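# Move printed part from build plate onto table

## Task

Lift the printed part off the printer's build plate and put it down outside the 3-D printer on the same surface the printer sits on. The build plate must remain where it started, the printer must remain upright, and the other items next to and behind the printer must stay close to their starting spots and keep their orientation. The part must stay where it is by itself, not held up by the robot. At the end, open the gripper and move the arms away.

## Robot and tools

Robot: two arms, left_arm and right_arm. Each has six joints (waist, shoulder, elbow, wrist pitch, wrist yaw, wrist roll) plus a gripper. The fingers point along the gripper's +z axis and close along its y axis.

Scene frame: there is one shared frame. Its origin sits on the table top midway between the arms. +z is up, +x points out over the table, and left_arm is on the +y side. The names left and right label the arms only. They do not mean sides of a camera image.

execute_actions: the argument is "actions", a list that is empty or holds exactly one item. Optional "pictures" (true/false) controls whether camera images come back. Images are included by default.
- Empty list: no command is sent, and the current state is returned.
- Move: {"rows": [...], "steps": n}. n runs from 1 to 15 and defaults to 15. Each step lasts 1/30 s. Each row is used for one step. If there are fewer rows than steps, the last row repeats.
- Wait: {"steps": n} with no rows. n goes up to 300. It returns once n steps have passed since the previous result, and your reply time counts toward those steps.

Row layout: one row covers both arms and always has 14 numbers. The first 7 belong to left_arm: waist, shoulder, elbow, wrist pitch, wrist yaw, wrist roll, opening. The next 7 are the same for right_arm. Send all 14 even if only one arm should move.

Joint values are absolute target angles in radians, in the same form the Joint positions line prints them. They are not offsets. Stated ranges for each arm:
- waist -2.880..2.880
- shoulder 0.000..3.142
- elbow 0.000..3.019
- wrist pitch -1.693..1.571
- wrist yaw -1.571..1.571
- wrist roll -2.094..2.094

A call is refused, and nothing is sent, if a target lies more than 0.019 rad beyond a range end and also further out than that joint's last reported angle. The true limits can differ from the stated ones by up to 0.019 rad either way. A target past the true limit is clipped to it, and the result may say "joint sent to its limit". That line can refer to an earlier action, and when it is absent the joint is not necessarily free to go further.

Opening is an absolute value from -1 (closed) to +1 (fully open, 0.094 m between the pads). Away from the extremes, the fingers move to the point where grip_measured reads your number. To grip something, command about 0.03 below grip_measured; use a smaller gap for a gentler hold. Pad force is capped at roughly 50-62 N, and lower on thin items under about 2 mm. Each gripper reading may be off by about 1 mm.

Motion limits: each joint's target is held within a lead of its measured angle. The leads are 0.264 (waist), 0.32 (shoulder), 0.276 (elbow), 0.33 (wrist pitch), 0.186 (wrist yaw) and 0.522 (wrist roll) rad. Targets are also scaled back so the gripper does not move more than 70 mm per step. Distant goals therefore take several steps. Between calls the arms keep moving toward the last row you sent. They stop once motion has nearly ceased or a step is HELD, and after that only a new action moves them further.

Result lines:
- State line: each arm's end_effector_position in metres and end_effector_quat_wxyz, in the scene frame. The position is the point between the pads, about 1 cm behind the fingertips. It can be inaccurate, more so at long reach.
- Joint positions / Joint velocities: one block per arm, joints in rad or rad/s, then the pad gap in m or m/s.
- grip_measured: the finger opening on the command scale.
- Joint torques: reported drive output with an offset, a scale factor and noise. Friction can mimic or hide load.
- "joint command not followed": a clearance check altered or blocked targets on some steps. HELD marks the steps where your row was not fully sent.
- MOTOR HOT: appears from 85 °C. At 100 °C an OVER-TEMPERATURE FAULT drops that arm. Holding a load heats the motors, even while you are thinking, so avoid holding loads for long.

zoom_image: takes camera (cam_high, cam_low, cam_left_wrist, cam_right_wrist) and region [x0, y0, x1, y1] in image pixels, with the origin at the top left and at most 504x504. All cameras produce 504x504 images. It returns a closer view of that camera's latest image.

show_instructions: takes no arguments and shows the scene's reference images.

This cannot be undone. The next scene's task arrives in its result. Ending a reply without a tool call ends everything.

Order of work: look, then open a gripper and approach the part on the plate. Close the gripper and lift the part clear of the printer without knocking the printer or the build plate. Lower it onto the table outside the printer and open the gripper. Retract the arm, then call finished_scene.

Avoid: dropping the part, slamming, hard pushes, and moving the plate or tipping the printer. Do not disturb the neighbouring objects, knock anything off the table, or let the arms collide. Occasionally a held part may be tugged or a loose object nudged, so check afterwards. Reply time counts toward robot time, so keep replies short.

Each tool is called after "Emit:" by a JSON object that holds its "api" and its "payload".

Reference images:

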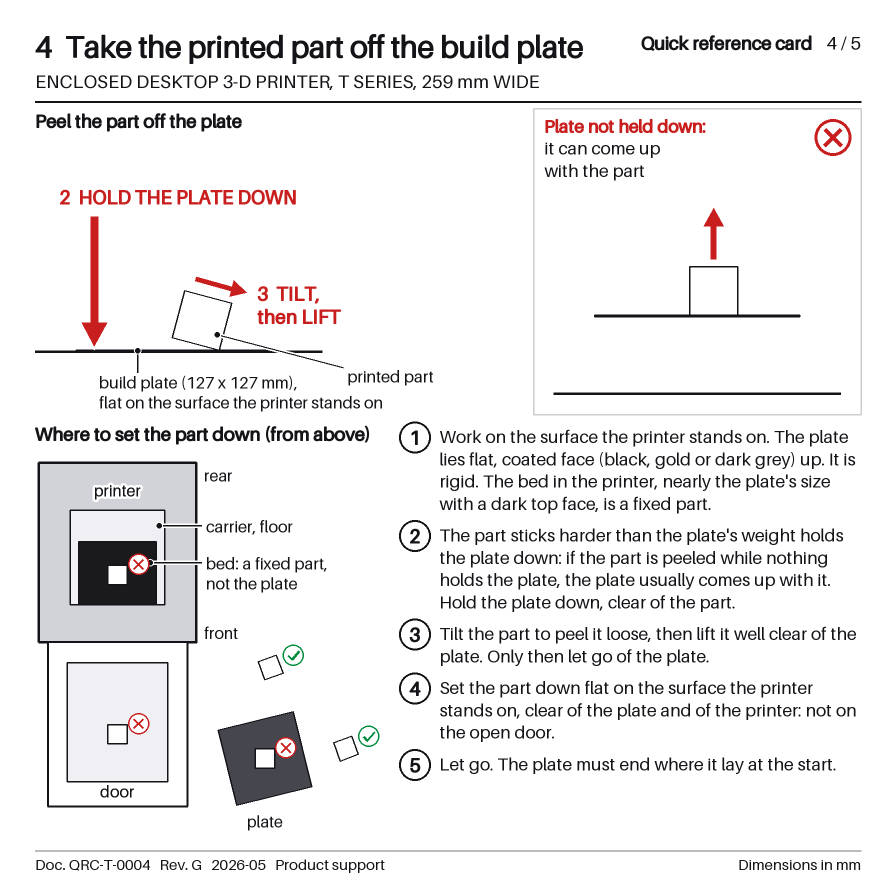

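## Session

Emit:
{"api": "execute_actions", "payload": {"actions": []}}

Scene clock: 0.00 s of 4200.00 s.
left_arm: end_effector_position=(+0.5128, +0.2894, +0.5039) grip_measured=+1.000 end_effector_quat_wxyz=(+0.715, +0.011, +0.699, -0.008) | right_arm: end_effector_position=(+0.5245, -0.3087, +0.4724) grip_measured=+1.000 end_effector_quat_wxyz=(+0.694, +0.008, +0.720, -0.009)
Joint positions: left_arm=[-0.016  1.03   1.052 -0.     0.011  0.005  0.094] | right_arm=[-0.012  1.063  1.03  -0.005  0.011 -0.001  0.094]
Joint velocities: left_arm=[-0.015 -0.015 -0.007  0.007  0.007 -0.037  0.   ] | right_arm=[-0.015  0.005 -0.007  0.002  0.022 -0.066  0.   ]
Joint torques (N m, as the arm reports them, + toward a larger angle): no reading

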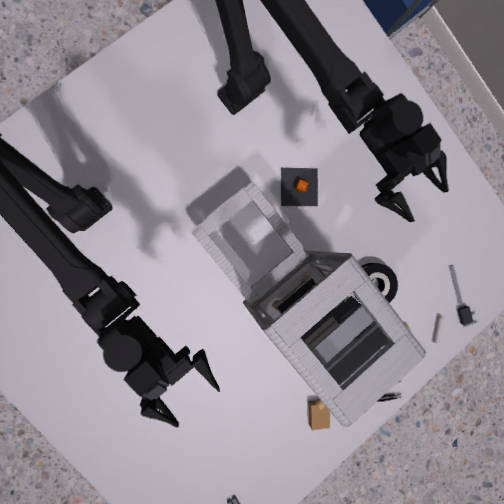

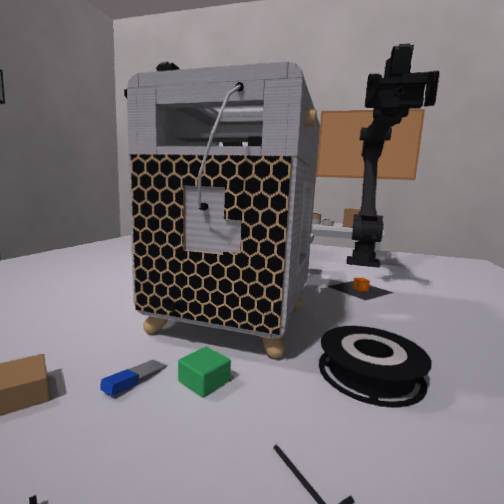

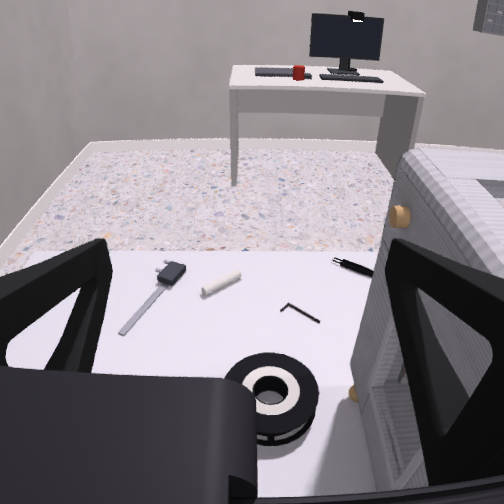

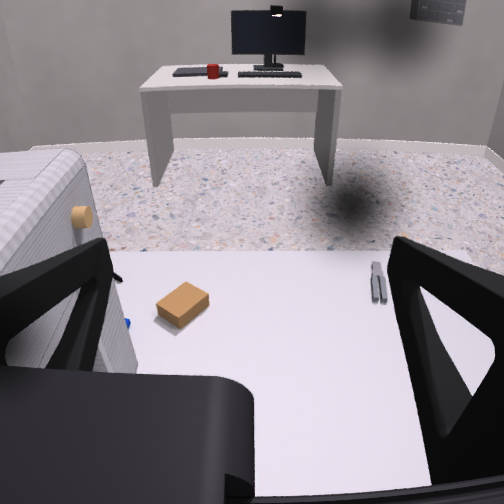

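Emit:
{"api": "execute_actions", "payload": {"actions": [{"rows":[[0,1.03,1.05,-1.2,0,0,1,0,1.06,0.73,0,0,0,-1]]}], "pictures": false}}

Emit:
{"api": "execute_actions", "payload": {"actions": [{"steps":60}], "pictures": false}}

Emit:
{"api": "execute_actions", "payload": {"actions": [{"rows":[[0,1.35,1.05,-1.2,0,0,1,0.9,1.06,1.03,-1,0,0,-1]]}], "pictures": false}}

Emit:
{"api": "execute_actions", "payload": {"actions": [{"steps":70}]}}

Scene clock: 13.60 s of 4200.00 s.
left_arm: end_effector_position=(+0.3619, +0.2967, +0.2730) grip_measured=+1.000 end_effector_quat_wxyz=(+0.204, +0.006, +0.979, -0.002) | right_arm: end_effector_position=(+0.4861, -0.3039, +0.2705) grip_measured=-0.983 end_effector_quat_wxyz=(+0.564, +0.003, +0.826, -0.003)
Joint positions: left_arm=[-0.006  1.021  1.046 -1.186  0.003  0.005  0.094] | right_arm=[-0.006  1.071  0.708 -0.01   0.002 -0.001  0.001]
Joint velocities: left_arm=[-0.005  0.005 -0.012 -0.076 -0.037 -0.051  0.   ] | right_arm=[-0.005 -0.005 -0.012  0.002  0.051 -0.051  0.001]
Joint torques (N m, as the arm reports them, + toward a larger angle): left_arm=[-0.15 -6.08  9.29  0.26 -0.05  0.  ] | right_arm=[ 0.   -6.98 10.59  2.73 -0.06  0.07]
Steps of this call (steps 1 to 90: nothing new was sent; then 10.10 s passed at rest; steps 91 to 105: all 15 steps of this action). Readings (joint positions):
91: left_arm=[-0.016 1.028 1.057 -0.068 0.007 0.005] | right_arm=[-0.012 1.062 1.015 -0.000 0.010 -0.001]
92: left_arm=[-0.014 1.022 1.061 -0.175 0.005 0.005] | right_arm=[-0.012 1.053 0.988 0.006 0.008 -0.001]
94: left_arm=[-0.011 1.017 1.061 -0.394 0.003 0.005] | right_arm=[-0.012 1.043 0.913 0.006 0.006 -0.001]
98: left_arm=[-0.006 1.020 1.059 -0.837 0.003 0.005] | right_arm=[-0.010 1.048 0.756 0.002 0.003 -0.001]
105: the state above

Scene clock: 15.60 s of 4200.00 s.
left_arm: end_effector_position=(+0.3608, +0.2967, +0.2726) grip_measured=+1.000 end_effector_quat_wxyz=(+0.201, +0.006, +0.979, -0.002) | right_arm: end_effector_position=(+0.4861, -0.3039, +0.2705) grip_measured=-0.983 end_effector_quat_wxyz=(+0.564, +0.003, +0.826, -0.003)
Joint positions: left_arm=[-0.006  1.021  1.046 -1.19   0.003  0.005  0.094] | right_arm=[-0.006  1.071  0.708 -0.01   0.002 -0.001  0.001]
Joint velocities: left_arm=[ 0.005 -0.005 -0.007  0.007  0.022 -0.037  0.   ] | right_arm=[-0.015  0.005 -0.002 -0.022  0.037 -0.037  0.001]
Joint torques (N m, as the arm reports them, + toward a larger angle): left_arm=[-0.06 -6.33  9.47  0.54 -0.06  0.01] | right_arm=[ 0.44 -6.73 10.59  2.86 -0.08  0.1 ]
Steps of this call (steps 1 to 15: the robot went on to your last target; steps 16 to 60: nothing new was sent). Readings (joint positions):
1: left_arm=[-0.006 1.021 1.046 -1.188 0.003 0.005] | right_arm=[-0.006 1.071 0.708 -0.010 0.002 -0.001]
2: left_arm=[-0.006 1.021 1.046 -1.189 0.003 0.005] | right_arm=[-0.006 1.071 0.708 -0.010 0.002 -0.001]
4: left_arm=[-0.006 1.021 1.046 -1.190 0.003 0.005] | right_arm=[-0.006 1.071 0.708 -0.010 0.002 -0.001]
8: left_arm=[-0.006 1.021 1.046 -1.190 0.003 0.005] | right_arm=[-0.006 1.071 0.708 -0.010 0.002 -0.001]
60: the state above
All arms were judged still, so your last target was given up. Only a new action makes them travel on or press farther. Fingers that are still opening or closing keep moving.

Scene clock: 16.10 s of 4200.00 s.
left_arm: end_effector_position=(+0.3857, +0.2966, +0.1432) grip_measured=+1.000 end_effector_quat_wxyz=(+0.020, +0.006, +1.000, -0.001) | right_arm: end_effector_position=(+0.3107, -0.0302, +0.2351) grip_measured=-0.983 end_effector_quat_wxyz=(+0.266, -0.337, +0.898, +0.098)
Joint positions: left_arm=[-0.006  1.377  1.04  -1.194  0.003  0.005  0.094] | right_arm=[ 0.717  1.071  0.929 -0.855  0.002 -0.001  0.001]
Joint velocities: left_arm=[ 0.005 -0.269 -0.007 -0.007  0.007 -0.007  0.   ] | right_arm=[ 1.929 -0.005  0.017 -1.228 -0.051  0.081 -0.001]
Joint torques (N m, as the arm reports them, + toward a larger angle): left_arm=[  0.02 -13.37   8.76   0.03  -0.06   0.  ] | right_arm=[-1.03 -6.61 13.71  1.85 -0.02  0.07]
Steps of this call (steps 1 to 15: all 15 steps of this action). Readings (joint positions):
1: left_arm=[-0.006 1.034 1.047 -1.192 0.003 0.005] | right_arm=[0.004 1.071 0.717 -0.043 0.007 -0.001]
2: left_arm=[-0.006 1.058 1.052 -1.192 0.003 0.005] | right_arm=[0.028 1.071 0.732 -0.098 0.008 -0.001]
4: left_arm=[-0.006 1.139 1.053 -1.192 0.003 0.005] | right_arm=[0.102 1.071 0.767 -0.203 0.008 -0.001]
8: left_arm=[-0.006 1.341 1.051 -1.192 0.003 0.005] | right_arm=[0.291 1.071 0.847 -0.427 0.006 -0.001]
15: the state above

Scene clock: 18.43 s of 4200.00 s.
left_arm: end_effector_position=(+0.3852, +0.2966, +0.1538) grip_measured=+1.000 end_effector_quat_wxyz=(+0.035, +0.006, +0.999, -0.001) | right_arm: end_effector_position=(+0.2424, +0.0058, +0.2335) grip_measured=-0.983 end_effector_quat_wxyz=(+0.208, -0.424, +0.875, +0.101)
Joint positions: left_arm=[-0.006  1.348  1.04  -1.194  0.003  0.005  0.094] | right_arm=[ 0.901  1.071  0.959 -0.992 -0.001 -0.001  0.001]
Joint velocities: left_arm=[ 0.015 -0.005 -0.027 -0.002  0.051 -0.022  0.   ] | right_arm=[-0.015 -0.015 -0.017 -0.017 -0.022 -0.066  0.001]
Joint torques (N m, as the arm reports them, + toward a larger angle): left_arm=[ -0.26 -11.71   8.86   0.04  -0.08   0.  ] | right_arm=[-0.46 -7.02 13.92  1.24  0.05  0.08]
Steps of this call (steps 1 to 30: the robot went on to your last target; steps 31 to 70: nothing new was sent). Readings (joint positions):
1: left_arm=[-0.006 1.368 1.040 -1.194 0.003 0.005] | right_arm=[0.784 1.071 0.932 -0.897 0.002 -0.001]
2: left_arm=[-0.006 1.360 1.040 -1.194 0.003 0.005] | right_arm=[0.844 1.071 0.935 -0.934 -0.001 -0.001]
4: left_arm=[-0.006 1.350 1.040 -1.194 0.003 0.005] | right_arm=[0.923 1.071 0.943 -0.975 -0.006 -0.001]
8: left_arm=[-0.006 1.348 1.040 -1.194 0.003 0.005] | right_arm=[0.924 1.071 0.956 -0.990 -0.003 -0.001]
70: the state above
All arms were judged still, so your last target was given up. Only a new action makes them travel on or press farther. Fingers that are still opening or closing keep moving.

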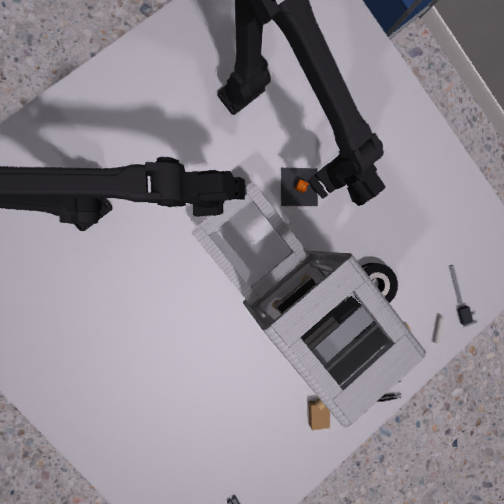

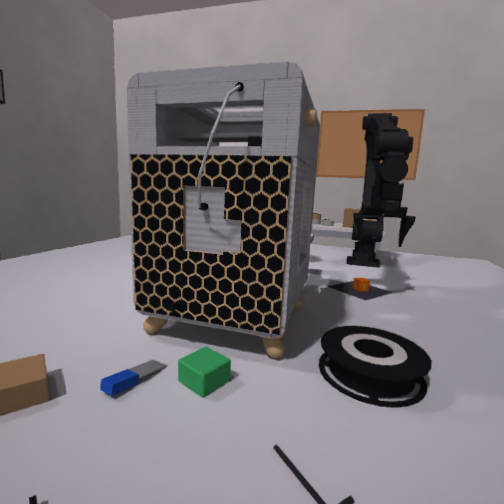

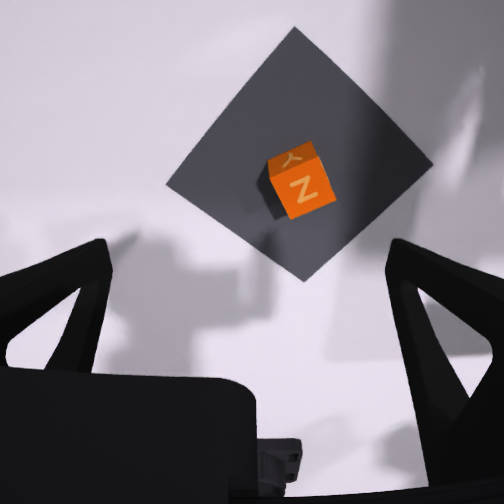

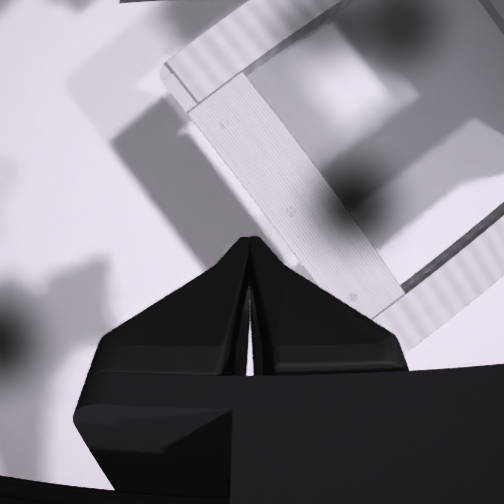

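Emit:
{"api": "execute_actions", "payload": {"actions": [{"rows":[[-0.085,1.41,1.02,-1.12,0,0.15,0.5,0.89,1.4,1.3,-0.8,0,0,-1]]}], "pictures": false}}

Emit:
{"api": "execute_actions", "payload": {"actions": [{"rows":[[-0.085,1.47,0.98,-1.04,0,0.3,0.5,0.89,1.6,1.3,-0.66,0,0,-1]]}], "pictures": false}}

Emit:
{"api": "execute_actions", "payload": {"actions": [{"steps":40}]}}

Scene clock: 50.20 s of 4200.00 s.
left_arm: end_effector_position=(+0.3958, +0.2628, +0.1322) grip_measured=+0.502 end_effector_quat_wxyz=(+0.036, +0.115, +0.993, +0.001) | right_arm: end_effector_position=(+0.3392, +0.1240, +0.2386) grip_measured=-0.983 end_effector_quat_wxyz=(+0.256, -0.416, +0.864, +0.123)
Joint positions: left_arm=[-0.093  1.398  1.029 -1.13  -0.     0.137  0.071] | right_arm=[ 0.897  1.424  1.239 -0.809 -0.001 -0.001  0.001]
Joint velocities: left_arm=[ 0.024 -0.005  0.017  0.012  0.037 -0.051 -0.   ] | right_arm=[ 0.005 -0.054  0.012  0.007  0.051  0.007  0.001]
Joint torques (N m, as the arm reports them, + toward a larger angle): left_arm=[  0.11 -11.55   7.32   0.61   0.09   0.18] | right_arm=[ -0.71 -13.27  13.39   2.12   0.07   0.06]
Steps of this call (steps 1 to 90: nothing new was sent; then 28.27 s passed at rest; steps 91 to 105: all 15 steps of this action). Readings (joint positions):
91: left_arm=[-0.011 1.350 1.038 -1.182 0.000 0.027] | right_arm=[0.901 1.081 0.965 -0.983 -0.001 -0.001]
92: left_arm=[-0.022 1.355 1.038 -1.163 -0.000 0.050] | right_arm=[0.901 1.105 0.983 -0.965 -0.001 -0.001]
94: left_arm=[-0.054 1.372 1.038 -1.139 -0.000 0.083] | right_arm=[0.901 1.182 1.039 -0.924 -0.001 -0.001]
98: left_arm=[-0.095 1.397 1.032 -1.130 -0.000 0.119] | right_arm=[0.900 1.350 1.176 -0.848 -0.001 -0.001]
105: the state above

Scene clock: 50.70 s of 4200.00 s.
left_arm: end_effector_position=(+0.3964, +0.2629, +0.0929) grip_measured=+0.502 end_effector_quat_wxyz=(+0.021, +0.188, +0.982, +0.002) | right_arm: end_effector_position=(+0.3710, +0.1638, +0.1570) grip_measured=-0.983 end_effector_quat_wxyz=(+0.238, -0.419, +0.869, +0.115)
Joint positions: left_arm=[-0.092  1.463  0.985 -1.05  -0.     0.286  0.071] | right_arm=[ 0.897  1.629  1.266 -0.673 -0.001 -0.001  0.001]
Joint velocities: left_arm=[-0.005 -0.015  0.002 -0.007  0.007  0.007 -0.001] | right_arm=[-0.015  0.015  0.002  0.002 -0.037 -0.007  0.   ]
Joint torques (N m, as the arm reports them, + toward a larger angle): left_arm=[  0.03 -12.37   7.05   0.65   0.12   0.2 ] | right_arm=[ -0.74 -16.16  11.     2.18   0.07   0.06]
Steps of this call (steps 1 to 15: all 15 steps of this action). Readings (joint positions):
1: left_arm=[-0.092 1.401 1.024 -1.112 -0.000 0.163] | right_arm=[0.897 1.432 1.239 -0.789 -0.001 -0.001]
2: left_arm=[-0.092 1.405 1.017 -1.087 -0.000 0.189] | right_arm=[0.897 1.449 1.245 -0.752 -0.001 -0.001]
4: left_arm=[-0.092 1.425 1.005 -1.060 -0.000 0.226] | right_arm=[0.897 1.506 1.262 -0.696 -0.001 -0.001]
8: left_arm=[-0.092 1.459 0.988 -1.052 -0.000 0.265] | right_arm=[0.897 1.607 1.266 -0.674 -0.001 -0.001]
15: the state above

Scene clock: 52.03 s of 4200.00 s.
left_arm: end_effector_position=(+0.3965, +0.2629, +0.0929) grip_measured=+0.502 end_effector_quat_wxyz=(+0.021, +0.191, +0.981, +0.002) | right_arm: end_effector_position=(+0.3710, +0.1638, +0.1570) grip_measured=-0.983 end_effector_quat_wxyz=(+0.238, -0.419, +0.869, +0.115)
Joint positions: left_arm=[-0.092  1.463  0.985 -1.049 -0.     0.292  0.071] | right_arm=[ 0.897  1.629  1.266 -0.673 -0.001 -0.001  0.001]
Joint velocities: left_arm=[ 0.005  0.005  0.002  0.002 -0.007 -0.037  0.   ] | right_arm=[-0.024 -0.024 -0.017  0.002 -0.007  0.051  0.   ]
Joint torques (N m, as the arm reports them, + toward a larger angle): left_arm=[  0.15 -12.51   7.08   0.42   0.11   0.16] | right_arm=[ -0.72 -16.51  11.03   2.32   0.06   0.07]
Steps of this call (steps 1 to 15: the robot went on to your last target; steps 16 to 40: nothing new was sent). Readings (joint positions):
1: left_arm=[-0.092 1.463 0.985 -1.050 -0.000 0.287] | right_arm=[0.897 1.629 1.266 -0.673 -0.001 -0.001]
2: left_arm=[-0.092 1.463 0.985 -1.049 -0.000 0.288] | right_arm=[0.897 1.629 1.266 -0.673 -0.001 -0.001]
4: left_arm=[-0.092 1.463 0.985 -1.049 -0.000 0.289] | right_arm=[0.897 1.629 1.266 -0.673 -0.001 -0.001]
8: left_arm=[-0.092 1.463 0.985 -1.049 -0.000 0.291] | right_arm=[0.897 1.629 1.266 -0.673 -0.001 -0.001]
40: the state above
All arms were judged still, so your last target was given up. Only a new action makes them travel on or press farther. Fingers that are still opening or closing keep moving.

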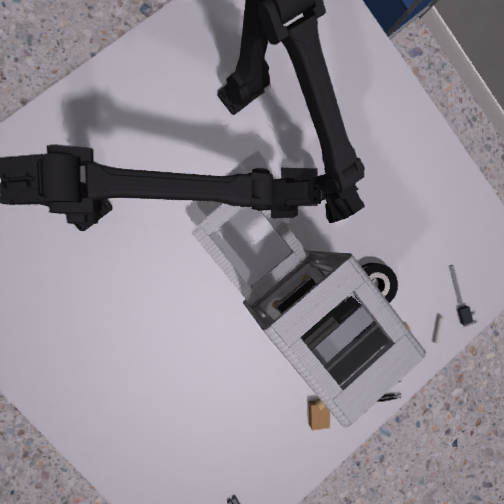

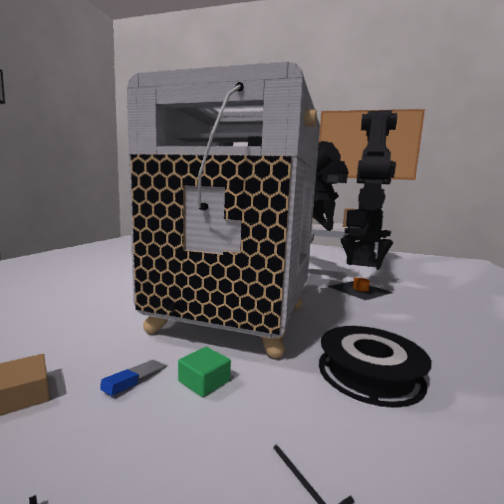

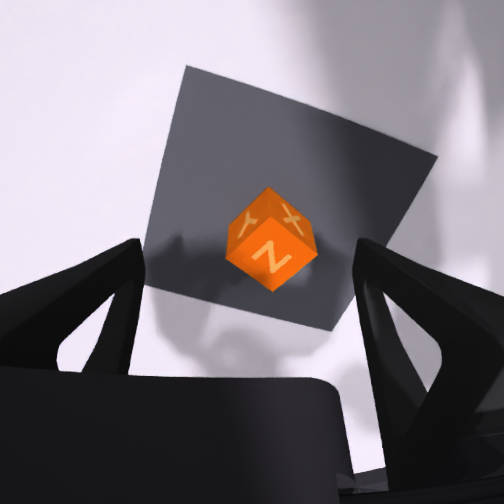

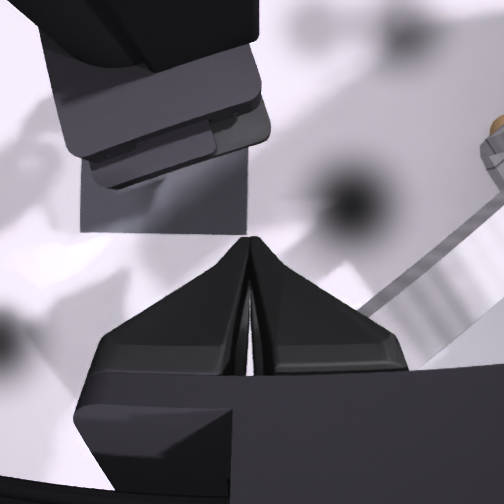

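Emit:
{"api": "execute_actions", "payload": {"actions": [{"rows":[[-0.09,1.42,0.94,-1.07,0,-0.5,0.3,0.963,1.65,1.15,-0.5,0,0,-1]]}], "pictures": false}}

Emit:
{"api": "execute_actions", "payload": {"actions": [{"rows":[[-0.09,1.41,0.88,-1.0,0,-0.5,0.3,0.963,1.75,1.14,-0.36,0,0,-1]]}], "pictures": false}}

Emit:
{"api": "execute_actions", "payload": {"actions": [{"steps":20}]}}

Scene clock: 63.83 s of 4200.00 s.
left_arm: end_effector_position=(+0.3791, +0.2645, +0.0939) grip_measured=+0.302 end_effector_quat_wxyz=(+0.015, -0.182, +0.983, -0.004) | right_arm: end_effector_position=(+0.3298, +0.1799, +0.1084) grip_measured=-0.983 end_effector_quat_wxyz=(+0.240, -0.449, +0.851, +0.126)
Joint positions: left_arm=[-0.092  1.425  0.948 -1.064 -0.    -0.458  0.061] | right_arm=[ 0.969  1.65   1.146 -0.518  0.    -0.001  0.001]
Joint velocities: left_arm=[ 0.005 -0.005 -0.012  0.027 -0.037 -0.271 -0.001] | right_arm=[-0.024 -0.024 -0.007 -0.012  0.022 -0.095  0.001]
Joint torques (N m, as the arm reports them, + toward a larger angle): left_arm=[ -0.28 -12.41   6.9   -0.14   0.    -0.08] | right_arm=[ -0.65 -13.91   8.23   2.42  -0.01   0.09]
Steps of this call (steps 1 to 90: nothing new was sent; then 8.30 s passed at rest; steps 91 to 105: all 15 steps of this action). Readings (joint positions):
91: left_arm=[-0.092 1.460 0.981 -1.050 -0.000 0.206] | right_arm=[0.901 1.629 1.248 -0.635 0.001 -0.001]
92: left_arm=[-0.092 1.454 0.973 -1.052 -0.000 0.106] | right_arm=[0.907 1.624 1.223 -0.581 0.002 -0.001]
94: left_arm=[-0.092 1.438 0.956 -1.058 -0.000 -0.091] | right_arm=[0.931 1.627 1.179 -0.535 0.002 -0.001]
98: left_arm=[-0.092 1.425 0.948 -1.064 -0.000 -0.329] | right_arm=[0.971 1.646 1.147 -0.528 0.000 -0.001]
105: the state above

Scene clock: 64.33 s of 4200.00 s.
left_arm: end_effector_position=(+0.3654, +0.2658, +0.0761) grip_measured=+0.302 end_effector_quat_wxyz=(+0.015, -0.198, +0.980, -0.004) | right_arm: end_effector_position=(+0.3457, +0.2002, +0.0779) grip_measured=-0.983 end_effector_quat_wxyz=(+0.265, -0.445, +0.844, +0.136)
Joint positions: left_arm=[-0.092  1.415  0.884 -1.01  -0.    -0.49   0.061] | right_arm=[ 0.968  1.735  1.144 -0.374  0.005 -0.004  0.001]
Joint velocities: left_arm=[-0.015 -0.015 -0.007  0.002 -0.007 -0.007 -0.001] | right_arm=[-0.005  0.005 -0.002 -0.007 -0.007 -0.022 -0.   ]
Joint torques (N m, as the arm reports them, + toward a larger angle): left_arm=[ -0.28 -12.17   6.96   0.58   0.04  -0.05] | right_arm=[ -0.73 -13.81   7.46   2.46  -0.19   0.13]
Steps of this call (steps 1 to 15: all 15 steps of this action). Readings (joint positions):
1: left_arm=[-0.092 1.423 0.940 -1.049 -0.000 -0.465] | right_arm=[0.969 1.655 1.144 -0.492 0.000 -0.001]
2: left_arm=[-0.092 1.419 0.927 -1.030 -0.000 -0.470] | right_arm=[0.968 1.666 1.144 -0.448 0.000 -0.001]
4: left_arm=[-0.092 1.415 0.903 -1.016 -0.000 -0.478] | right_arm=[0.968 1.695 1.144 -0.393 0.000 -0.001]
8: left_arm=[-0.092 1.415 0.884 -1.014 -0.000 -0.486] | right_arm=[0.969 1.738 1.144 -0.380 0.007 -0.004]
15: the state above

Scene clock: 65.00 s of 4200.00 s.
left_arm: end_effector_position=(+0.3654, +0.2658, +0.0761) grip_measured=+0.302 end_effector_quat_wxyz=(+0.014, -0.198, +0.980, -0.004) | right_arm: end_effector_position=(+0.3457, +0.2002, +0.0779) grip_measured=-0.983 end_effector_quat_wxyz=(+0.265, -0.445, +0.844, +0.136)
Joint positions: left_arm=[-0.092  1.415  0.884 -1.01  -0.    -0.492  0.061] | right_arm=[ 0.968  1.735  1.144 -0.374  0.005 -0.004  0.001]
Joint velocities: left_arm=[-0.015  0.005 -0.002 -0.012 -0.022  0.022 -0.002] | right_arm=[-0.015 -0.005 -0.012  0.007 -0.051  0.037 -0.   ]
Joint torques (N m, as the arm reports them, + toward a larger angle): left_arm=[ -0.54 -11.98   6.89   0.49   0.03  -0.03] | right_arm=[ -0.77 -13.54   7.4    2.46  -0.2    0.13]
Steps of this call (steps 1 to 15: the robot went on to your last target; steps 16 to 20: nothing new was sent). Readings (joint positions):
1: left_arm=[-0.092 1.415 0.884 -1.010 -0.000 -0.491] | right_arm=[0.968 1.735 1.144 -0.374 0.005 -0.004]
2: left_arm=[-0.092 1.415 0.884 -1.010 -0.000 -0.491] | right_arm=[0.968 1.735 1.144 -0.374 0.005 -0.004]
4: left_arm=[-0.092 1.415 0.884 -1.010 -0.000 -0.491] | right_arm=[0.968 1.735 1.144 -0.374 0.005 -0.004]
8: left_arm=[-0.092 1.415 0.884 -1.010 -0.000 -0.492] | right_arm=[0.968 1.735 1.144 -0.374 0.005 -0.004]
20: the state above
All arms were judged still, so your last target was given up. Only a new action makes them travel on or press farther. Fingers that are still opening or closing keep moving.

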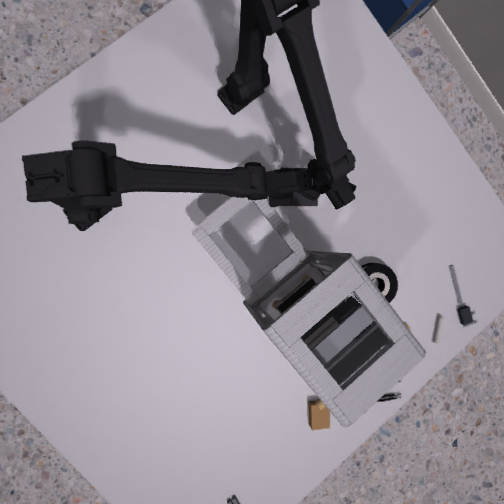

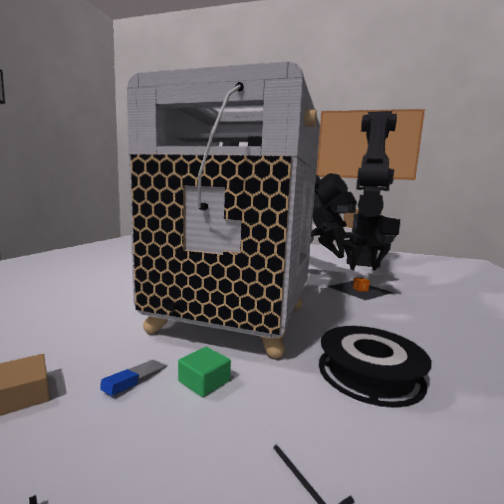

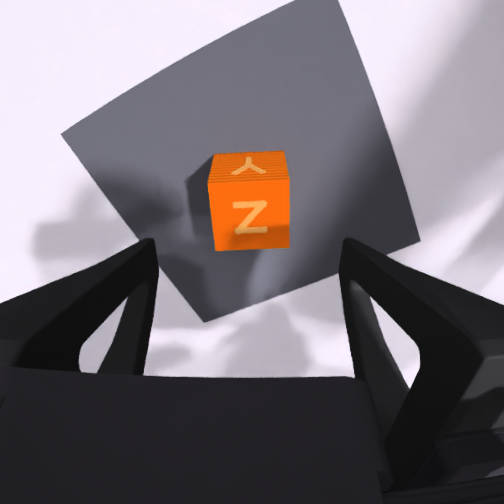

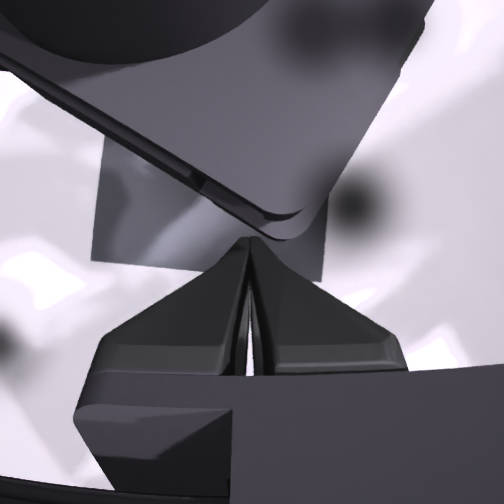

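Emit:
{"api": "execute_actions", "payload": {"actions": [{"rows":[[-0.09,1.41,0.88,-1.0,0,-0.5,0.3,0.98,1.65,0.99,-0.3,0,0,-1],[-0.09,1.41,0.88,-1.0,0,-0.5,0.3,0.98,1.65,0.99,-0.3,0,0,-1],[-0.09,1.41,0.88,-1.0,0,-0.5,0.3,0.98,1.65,0.99,-0.3,0,0,-1],[-0.09,1.41,0.88,-1.0,0,-0.5,0.3,0.98,1.65,0.99,-0.3,0,0,-1],[-0.09,1.41,0.88,-1.0,0,-0.5,0.3,1.07,1.65,0.99,-0.3,0,0,-1]]}], "pictures": false}}

Emit:
{"api": "execute_actions", "payload": {"actions": [{"rows":[[-0.09,1.53,0.98,-1.17,0,-0.5,0.3,1.07,1.77,0.98,-0.02,0,0,-1]]}]}}

Scene clock: 77.53 s of 4200.00 s.
left_arm: end_effector_position=(+0.3654, +0.2658, +0.0761) grip_measured=+0.302 end_effector_quat_wxyz=(+0.014, -0.199, +0.980, -0.004) | right_arm: end_effector_position=(+0.2647, +0.1998, +0.0728) grip_measured=-0.983 end_effector_quat_wxyz=(+0.263, -0.496, +0.812, +0.157)
Joint positions: left_arm=[-0.092  1.415  0.884 -1.01  -0.    -0.492  0.061] | right_arm=[ 1.084  1.645  0.996 -0.299 -0.001 -0.012  0.001]
Joint velocities: left_arm=[ 0.015 -0.005 -0.012 -0.012  0.007  0.022 -0.002] | right_arm=[-0.034 -0.015  0.002  0.007 -0.081  0.037 -0.   ]
Joint torques (N m, as the arm reports them, + toward a larger angle): left_arm=[ -0.18 -12.34   6.86   0.53   0.02  -0.02] | right_arm=[ -1.25 -12.76   7.16   1.7    0.09   0.2 ]
Steps of this call (steps 1 to 90: nothing new was sent; then 9.03 s passed at rest; steps 91 to 105: all 15 steps of this action). Readings (joint positions):
91: left_arm=[-0.092 1.415 0.884 -1.010 -0.000 -0.492] | right_arm=[0.969 1.728 1.126 -0.353 0.005 -0.006]
92: left_arm=[-0.092 1.415 0.884 -1.010 -0.000 -0.492] | right_arm=[0.969 1.708 1.094 -0.321 0.005 -0.010]
94: left_arm=[-0.092 1.415 0.884 -1.010 -0.000 -0.492] | right_arm=[0.972 1.664 1.040 -0.301 0.000 -0.011]
98: left_arm=[-0.092 1.415 0.884 -1.010 -0.000 -0.492] | right_arm=[1.031 1.645 1.011 -0.299 0.008 -0.012]
105: the state above

Scene clock: 78.03 s of 4200.00 s.
left_arm: end_effector_position=(+0.3474, +0.2674, +0.0595) grip_measured=+0.302 end_effector_quat_wxyz=(-0.083, -0.198, +0.976, +0.025) | right_arm: end_effector_position=(+0.2839, +0.2243, +0.0292) grip_measured=-0.983 end_effector_quat_wxyz=(+0.307, -0.483, +0.800, +0.181)
Joint positions: left_arm=[-0.092  1.526  0.943 -1.162 -0.    -0.492  0.061] | right_arm=[ 1.075  1.779  0.978 -0.04  -0.001 -0.012  0.001]
Joint velocities: left_arm=[ 0.005 -0.024 -0.007  0.002 -0.051  0.007  0.   ] | right_arm=[-0.005 -0.015  0.002  0.007  0.066 -0.007  0.001]
Joint torques (N m, as the arm reports them, + toward a larger angle): left_arm=[ -0.38 -12.2    9.36  -0.55   0.05  -0.06] | right_arm=[ -0.9  -14.93   7.11   2.81   0.06   0.2 ]
Steps of this call (steps 1 to 15: all 15 steps of this action). Readings (joint positions):
1: left_arm=[-0.092 1.424 0.894 -1.044 -0.000 -0.492] | right_arm=[1.084 1.653 0.991 -0.246 -0.001 -0.012]
2: left_arm=[-0.092 1.441 0.911 -1.093 -0.000 -0.492] | right_arm=[1.082 1.669 0.989 -0.166 -0.001 -0.012]
4: left_arm=[-0.092 1.483 0.937 -1.138 -0.000 -0.492] | right_arm=[1.079 1.711 0.989 -0.068 -0.001 -0.012]
8: left_arm=[-0.092 1.525 0.943 -1.158 -0.000 -0.492] | right_arm=[1.075 1.771 0.985 -0.045 -0.001 -0.012]
15: the state above

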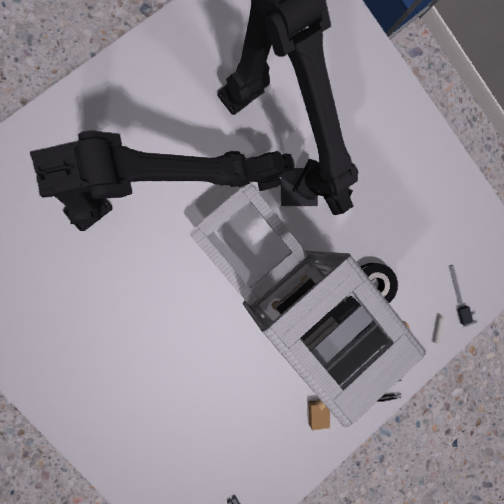

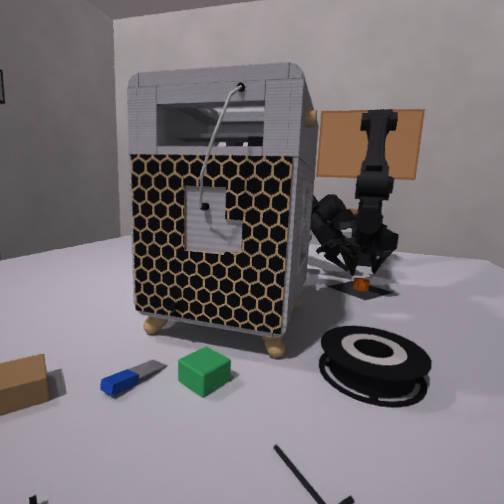

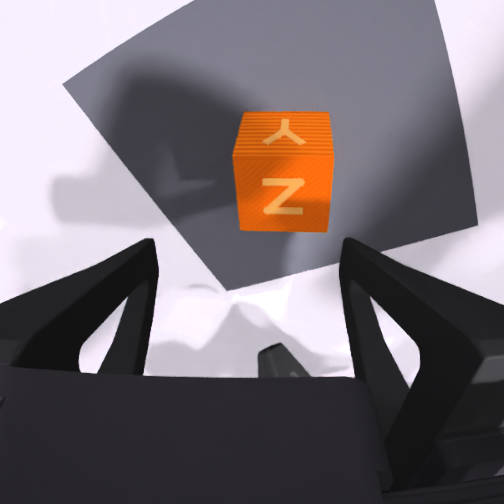

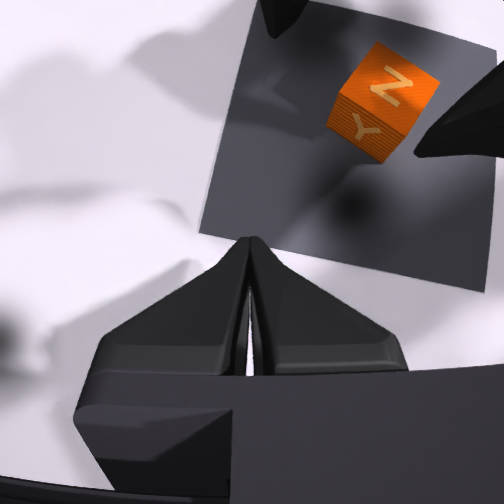

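Emit:
{"api": "execute_actions", "payload": {"actions": [{"rows":[[-0.09,1.60,1.015,-1.10,0,-0.5,0.3,1.07,1.82,1.08,-0.06,0,0,-1]]}]}}

Scene clock: 83.13 s of 4200.00 s.
left_arm: end_effector_position=(+0.3718, +0.2652, +0.0465) grip_measured=+0.302 end_effector_quat_wxyz=(-0.069, -0.198, +0.977, +0.021) | right_arm: end_effector_position=(+0.2922, +0.2396, +0.0335) grip_measured=-0.983 end_effector_quat_wxyz=(+0.312, -0.482, +0.798, +0.184)
Joint positions: left_arm=[-0.092  1.586  0.977 -1.107 -0.    -0.492  0.061] | right_arm=[ 1.075  1.804  1.027 -0.053 -0.001 -0.012  0.001]
Joint velocities: left_arm=[-0.005  0.005 -0.002  0.002  0.037 -0.022  0.001] | right_arm=[-0.005 -0.005  0.012 -0.007 -0.007  0.066 -0.   ]
Joint torques (N m, as the arm reports them, + toward a larger angle): left_arm=[ -0.07 -11.97   9.22   0.21   0.03  -0.05] | right_arm=[ -0.7  -13.59  10.93   1.66   0.03   0.2 ]
Steps of this call (steps 1 to 15: the robot went on to your last target; steps 16 to 90: nothing new was sent; then 1.60 s passed at rest; steps 91 to 105: all 15 steps of this action). Readings (joint positions):
91: left_arm=[-0.092 1.530 0.944 -1.153 -0.000 -0.492] | right_arm=[1.075 1.781 0.982 -0.044 -0.001 -0.012]
92: left_arm=[-0.092 1.538 0.950 -1.139 -0.000 -0.492] | right_arm=[1.075 1.785 0.991 -0.049 -0.001 -0.012]
94: left_arm=[-0.092 1.563 0.967 -1.119 -0.000 -0.492] | right_arm=[1.075 1.798 1.012 -0.052 -0.001 -0.012]
98: left_arm=[-0.092 1.586 0.977 -1.107 -0.000 -0.492] | right_arm=[1.075 1.804 1.027 -0.052 -0.001 -0.012]
105: the state above

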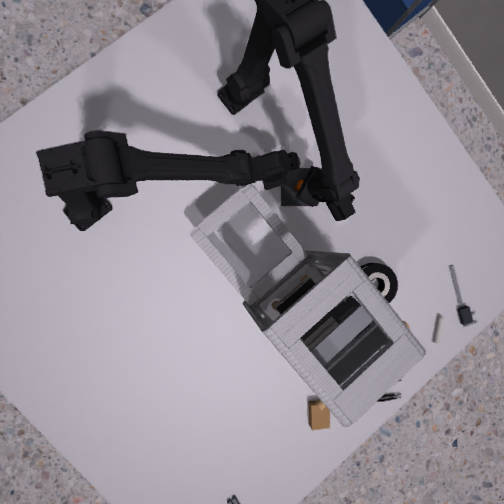

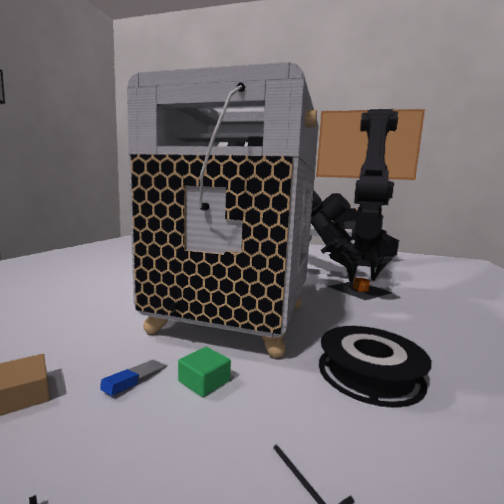

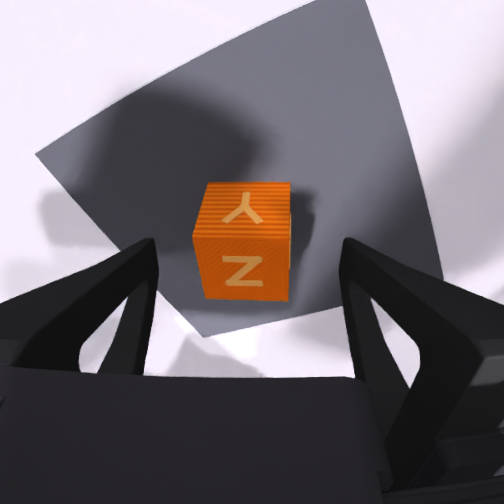

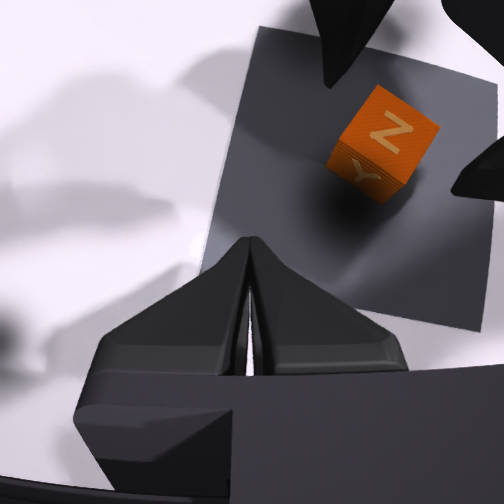

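Emit:
{"api": "execute_actions", "payload": {"actions": [{"rows":[[-0.11,1.665,1.015,-1.12,0,-0.5,0.3,1.07,1.88,1.09,-0.06,0,0,-1]]}]}}

Scene clock: 89.47 s of 4200.00 s.
left_arm: end_effector_position=(+0.3663, +0.2613, +0.0243) grip_measured=+0.302 end_effector_quat_wxyz=(-0.101, -0.192, +0.976, +0.031) | right_arm: end_effector_position=(+0.2924, +0.2401, +0.0006) grip_measured=-0.983 end_effector_quat_wxyz=(+0.291, -0.487, +0.806, +0.171)
Joint positions: left_arm=[-0.104  1.654  0.982 -1.111 -0.    -0.492  0.061] | right_arm=[ 1.075  1.873  1.046 -0.055 -0.001 -0.012  0.001]
Joint velocities: left_arm=[-0.015 -0.005  0.012  0.012 -0.007 -0.051  0.   ] | right_arm=[-0.015  0.005 -0.007  0.012  0.081  0.037  0.001]
Joint torques (N m, as the arm reports them, + toward a larger angle): left_arm=[ -0.88 -13.69   8.3   -0.49   0.07   0.  ] | right_arm=[ -0.56 -14.63   9.84   1.67   0.03   0.21]
Steps of this call (steps 1 to 15: the robot went on to your last target; steps 16 to 90: nothing new was sent; then 2.83 s passed at rest; steps 91 to 105: all 15 steps of this action). Readings (joint positions):
91: left_arm=[-0.093 1.590 0.978 -1.108 -0.000 -0.492] | right_arm=[1.075 1.809 1.028 -0.053 -0.001 -0.012]
92: left_arm=[-0.094 1.598 0.980 -1.110 -0.000 -0.492] | right_arm=[1.075 1.816 1.033 -0.053 -0.001 -0.012]
94: left_arm=[-0.098 1.621 0.982 -1.110 -0.000 -0.492] | right_arm=[1.075 1.838 1.041 -0.053 -0.001 -0.012]
98: left_arm=[-0.104 1.653 0.982 -1.111 -0.000 -0.492] | right_arm=[1.075 1.871 1.042 -0.055 -0.001 -0.012]
105: the state above

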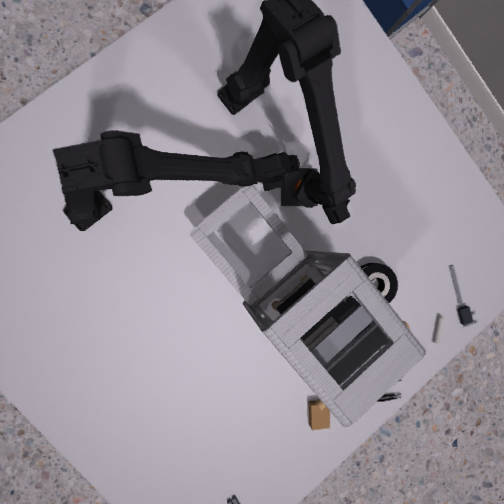

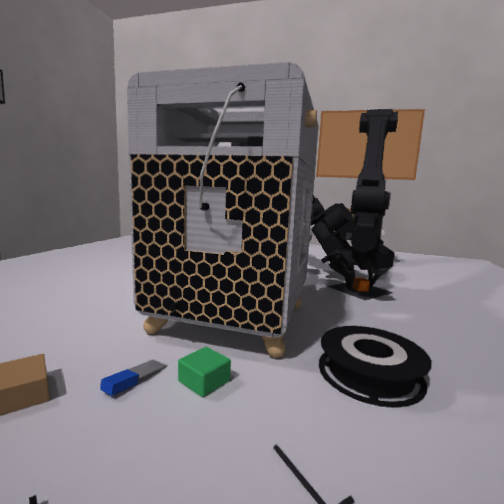

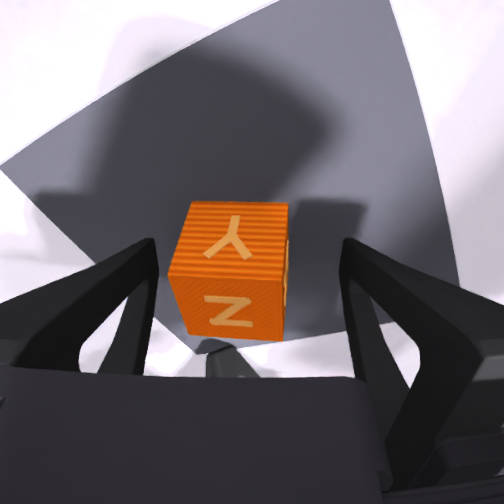

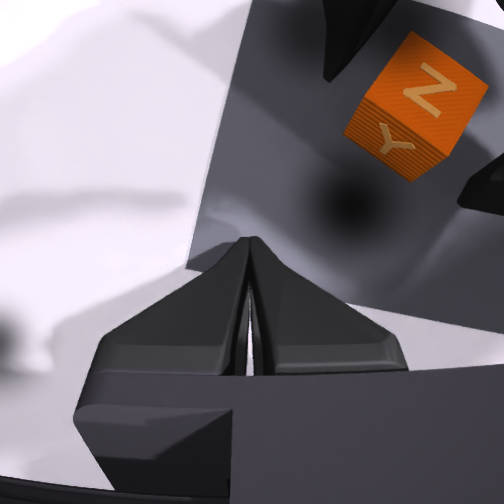

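Emit:
{"api": "execute_actions", "payload": {"actions": [{"rows":[[-0.105,1.68,0.96,-1.12,0,-0.5,0.1,1.07,1.96,1.0,-0.12,0,0,-1]]}]}}

Emit:
{"api": "execute_actions", "payload": {"actions": [{"rows":[[-0.105,1.68,0.96,-1.12,0,-0.5,-0.45,1.07,1.96,1.0,-0.12,0,0,-1]]}]}}

Scene clock: 95.17 s of 4200.00 s.
left_arm: end_effector_position=(+0.3641, +0.2615, +0.0231) grip_measured=+0.102 end_effector_quat_wxyz=(-0.103, -0.192, +0.975, +0.032) | right_arm: end_effector_position=(+0.2907, +0.2369, -0.0040) grip_measured=-0.983 end_effector_quat_wxyz=(+0.284, -0.488, +0.808, +0.168)
Joint positions: left_arm=[-0.104  1.654  0.978 -1.111  0.    -0.493  0.052] | right_arm=[ 1.075  1.877  1.043 -0.065 -0.001 -0.012  0.001]
Joint velocities: left_arm=[-0.005 -0.005 -0.002 -0.002 -0.095 -0.022 -0.   ] | right_arm=[-0.005  0.005 -0.002  0.002 -0.022  0.037 -0.   ]
Joint torques (N m, as the arm reports them, + toward a larger angle): left_arm=[ -0.54 -11.99   4.69  -0.6    0.01  -0.05] | right_arm=[-0.66 -9.02  3.59 -0.23  0.05  0.2 ]
Steps of this call (steps 1 to 15: the robot went on to your last target; steps 16 to 90: nothing new was sent; then 2.20 s passed at rest; steps 91 to 105: all 15 steps of this action). Readings (joint positions):
91: left_arm=[-0.104 1.654 0.982 -1.111 -0.000 -0.492] | right_arm=[1.075 1.877 1.043 -0.062 -0.001 -0.012]
92: left_arm=[-0.104 1.654 0.980 -1.111 -0.000 -0.492] | right_arm=[1.075 1.877 1.043 -0.065 -0.001 -0.012]
94: left_arm=[-0.104 1.654 0.978 -1.111 -0.000 -0.493] | right_arm=[1.075 1.877 1.043 -0.065 -0.001 -0.012]
98: left_arm=[-0.104 1.654 0.978 -1.111 0.000 -0.493] | right_arm=[1.075 1.877 1.043 -0.065 -0.001 -0.012]
105: the state above

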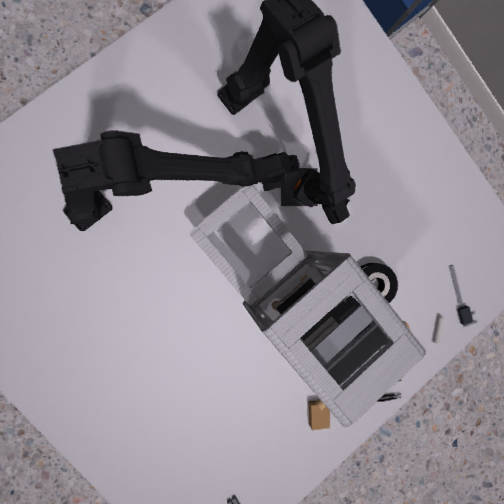

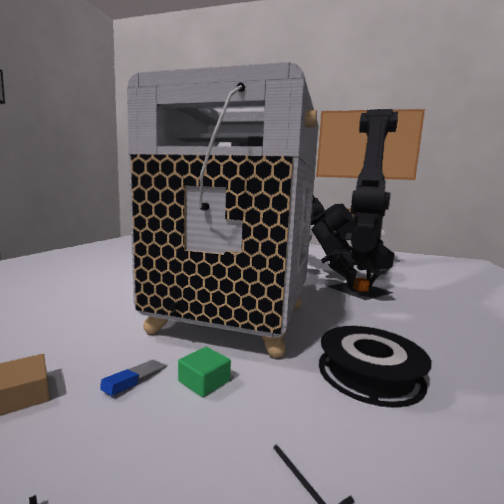

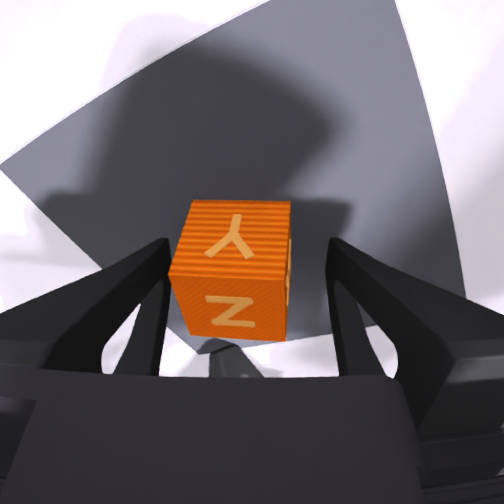

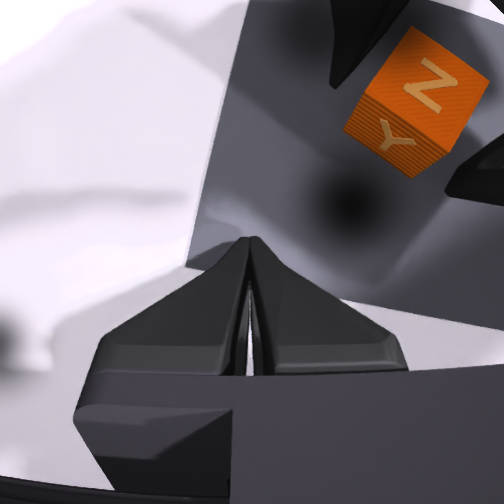

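Scene clock: 95.67 s of 4200.00 s.
left_arm: end_effector_position=(+0.3634, +0.2614, +0.0230) grip_measured=-0.365 end_effector_quat_wxyz=(-0.104, -0.193, +0.975, +0.032) | right_arm: end_effector_position=(+0.2907, +0.2369, -0.0040) grip_measured=-0.983 end_effector_quat_wxyz=(+0.284, -0.488, +0.808, +0.168)
Joint positions: left_arm=[-0.104  1.654  0.977 -1.112  0.001 -0.494  0.03 ] | right_arm=[ 1.075  1.877  1.043 -0.065 -0.001 -0.012  0.001]
Joint velocities: left_arm=[-0.005 -0.005  0.012 -0.017 -0.022 -0.022 -0.   ] | right_arm=[-0.044 -0.015 -0.007 -0.007  0.007 -0.051 -0.001]
Joint torques (N m, as the arm reports them, + toward a larger angle): left_arm=[ -0.85 -11.97   4.76  -0.47  -0.06  -0.02] | right_arm=[-0.69 -9.13  3.63 -0.3   0.08  0.22]
Steps of this call (steps 1 to 15: all 15 steps of this action). Readings (joint positions):
1: left_arm=[-0.104 1.654 0.978 -1.111 0.000 -0.493] | right_arm=[1.075 1.877 1.043 -0.065 -0.001 -0.012]
2: left_arm=[-0.104 1.654 0.977 -1.112 0.000 -0.493] | right_arm=[1.075 1.877 1.043 -0.065 -0.001 -0.012]
4: left_arm=[-0.104 1.654 0.977 -1.112 0.001 -0.494] | right_arm=[1.075 1.877 1.043 -0.065 -0.001 -0.012]
8: left_arm=[-0.104 1.654 0.977 -1.112 0.001 -0.494] | right_arm=[1.075 1.877 1.043 -0.065 -0.001 -0.012]
15: the state above

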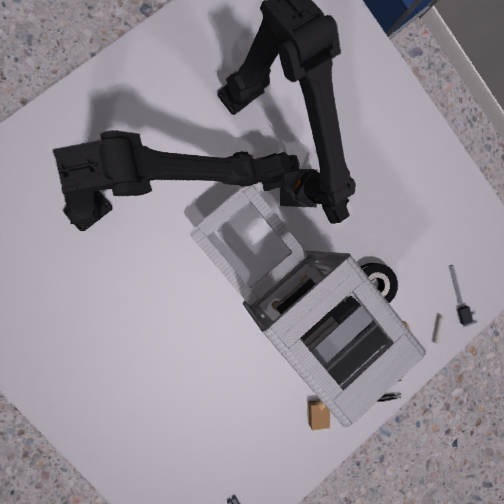

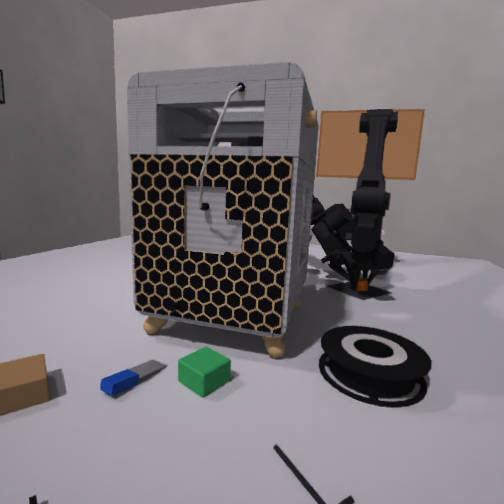

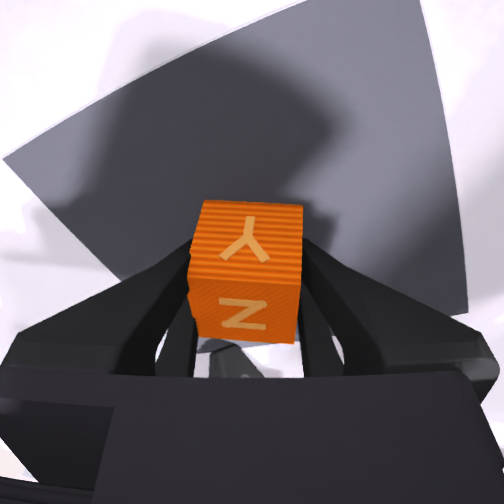

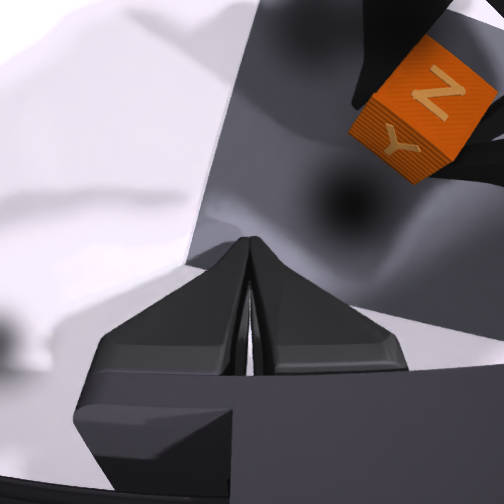

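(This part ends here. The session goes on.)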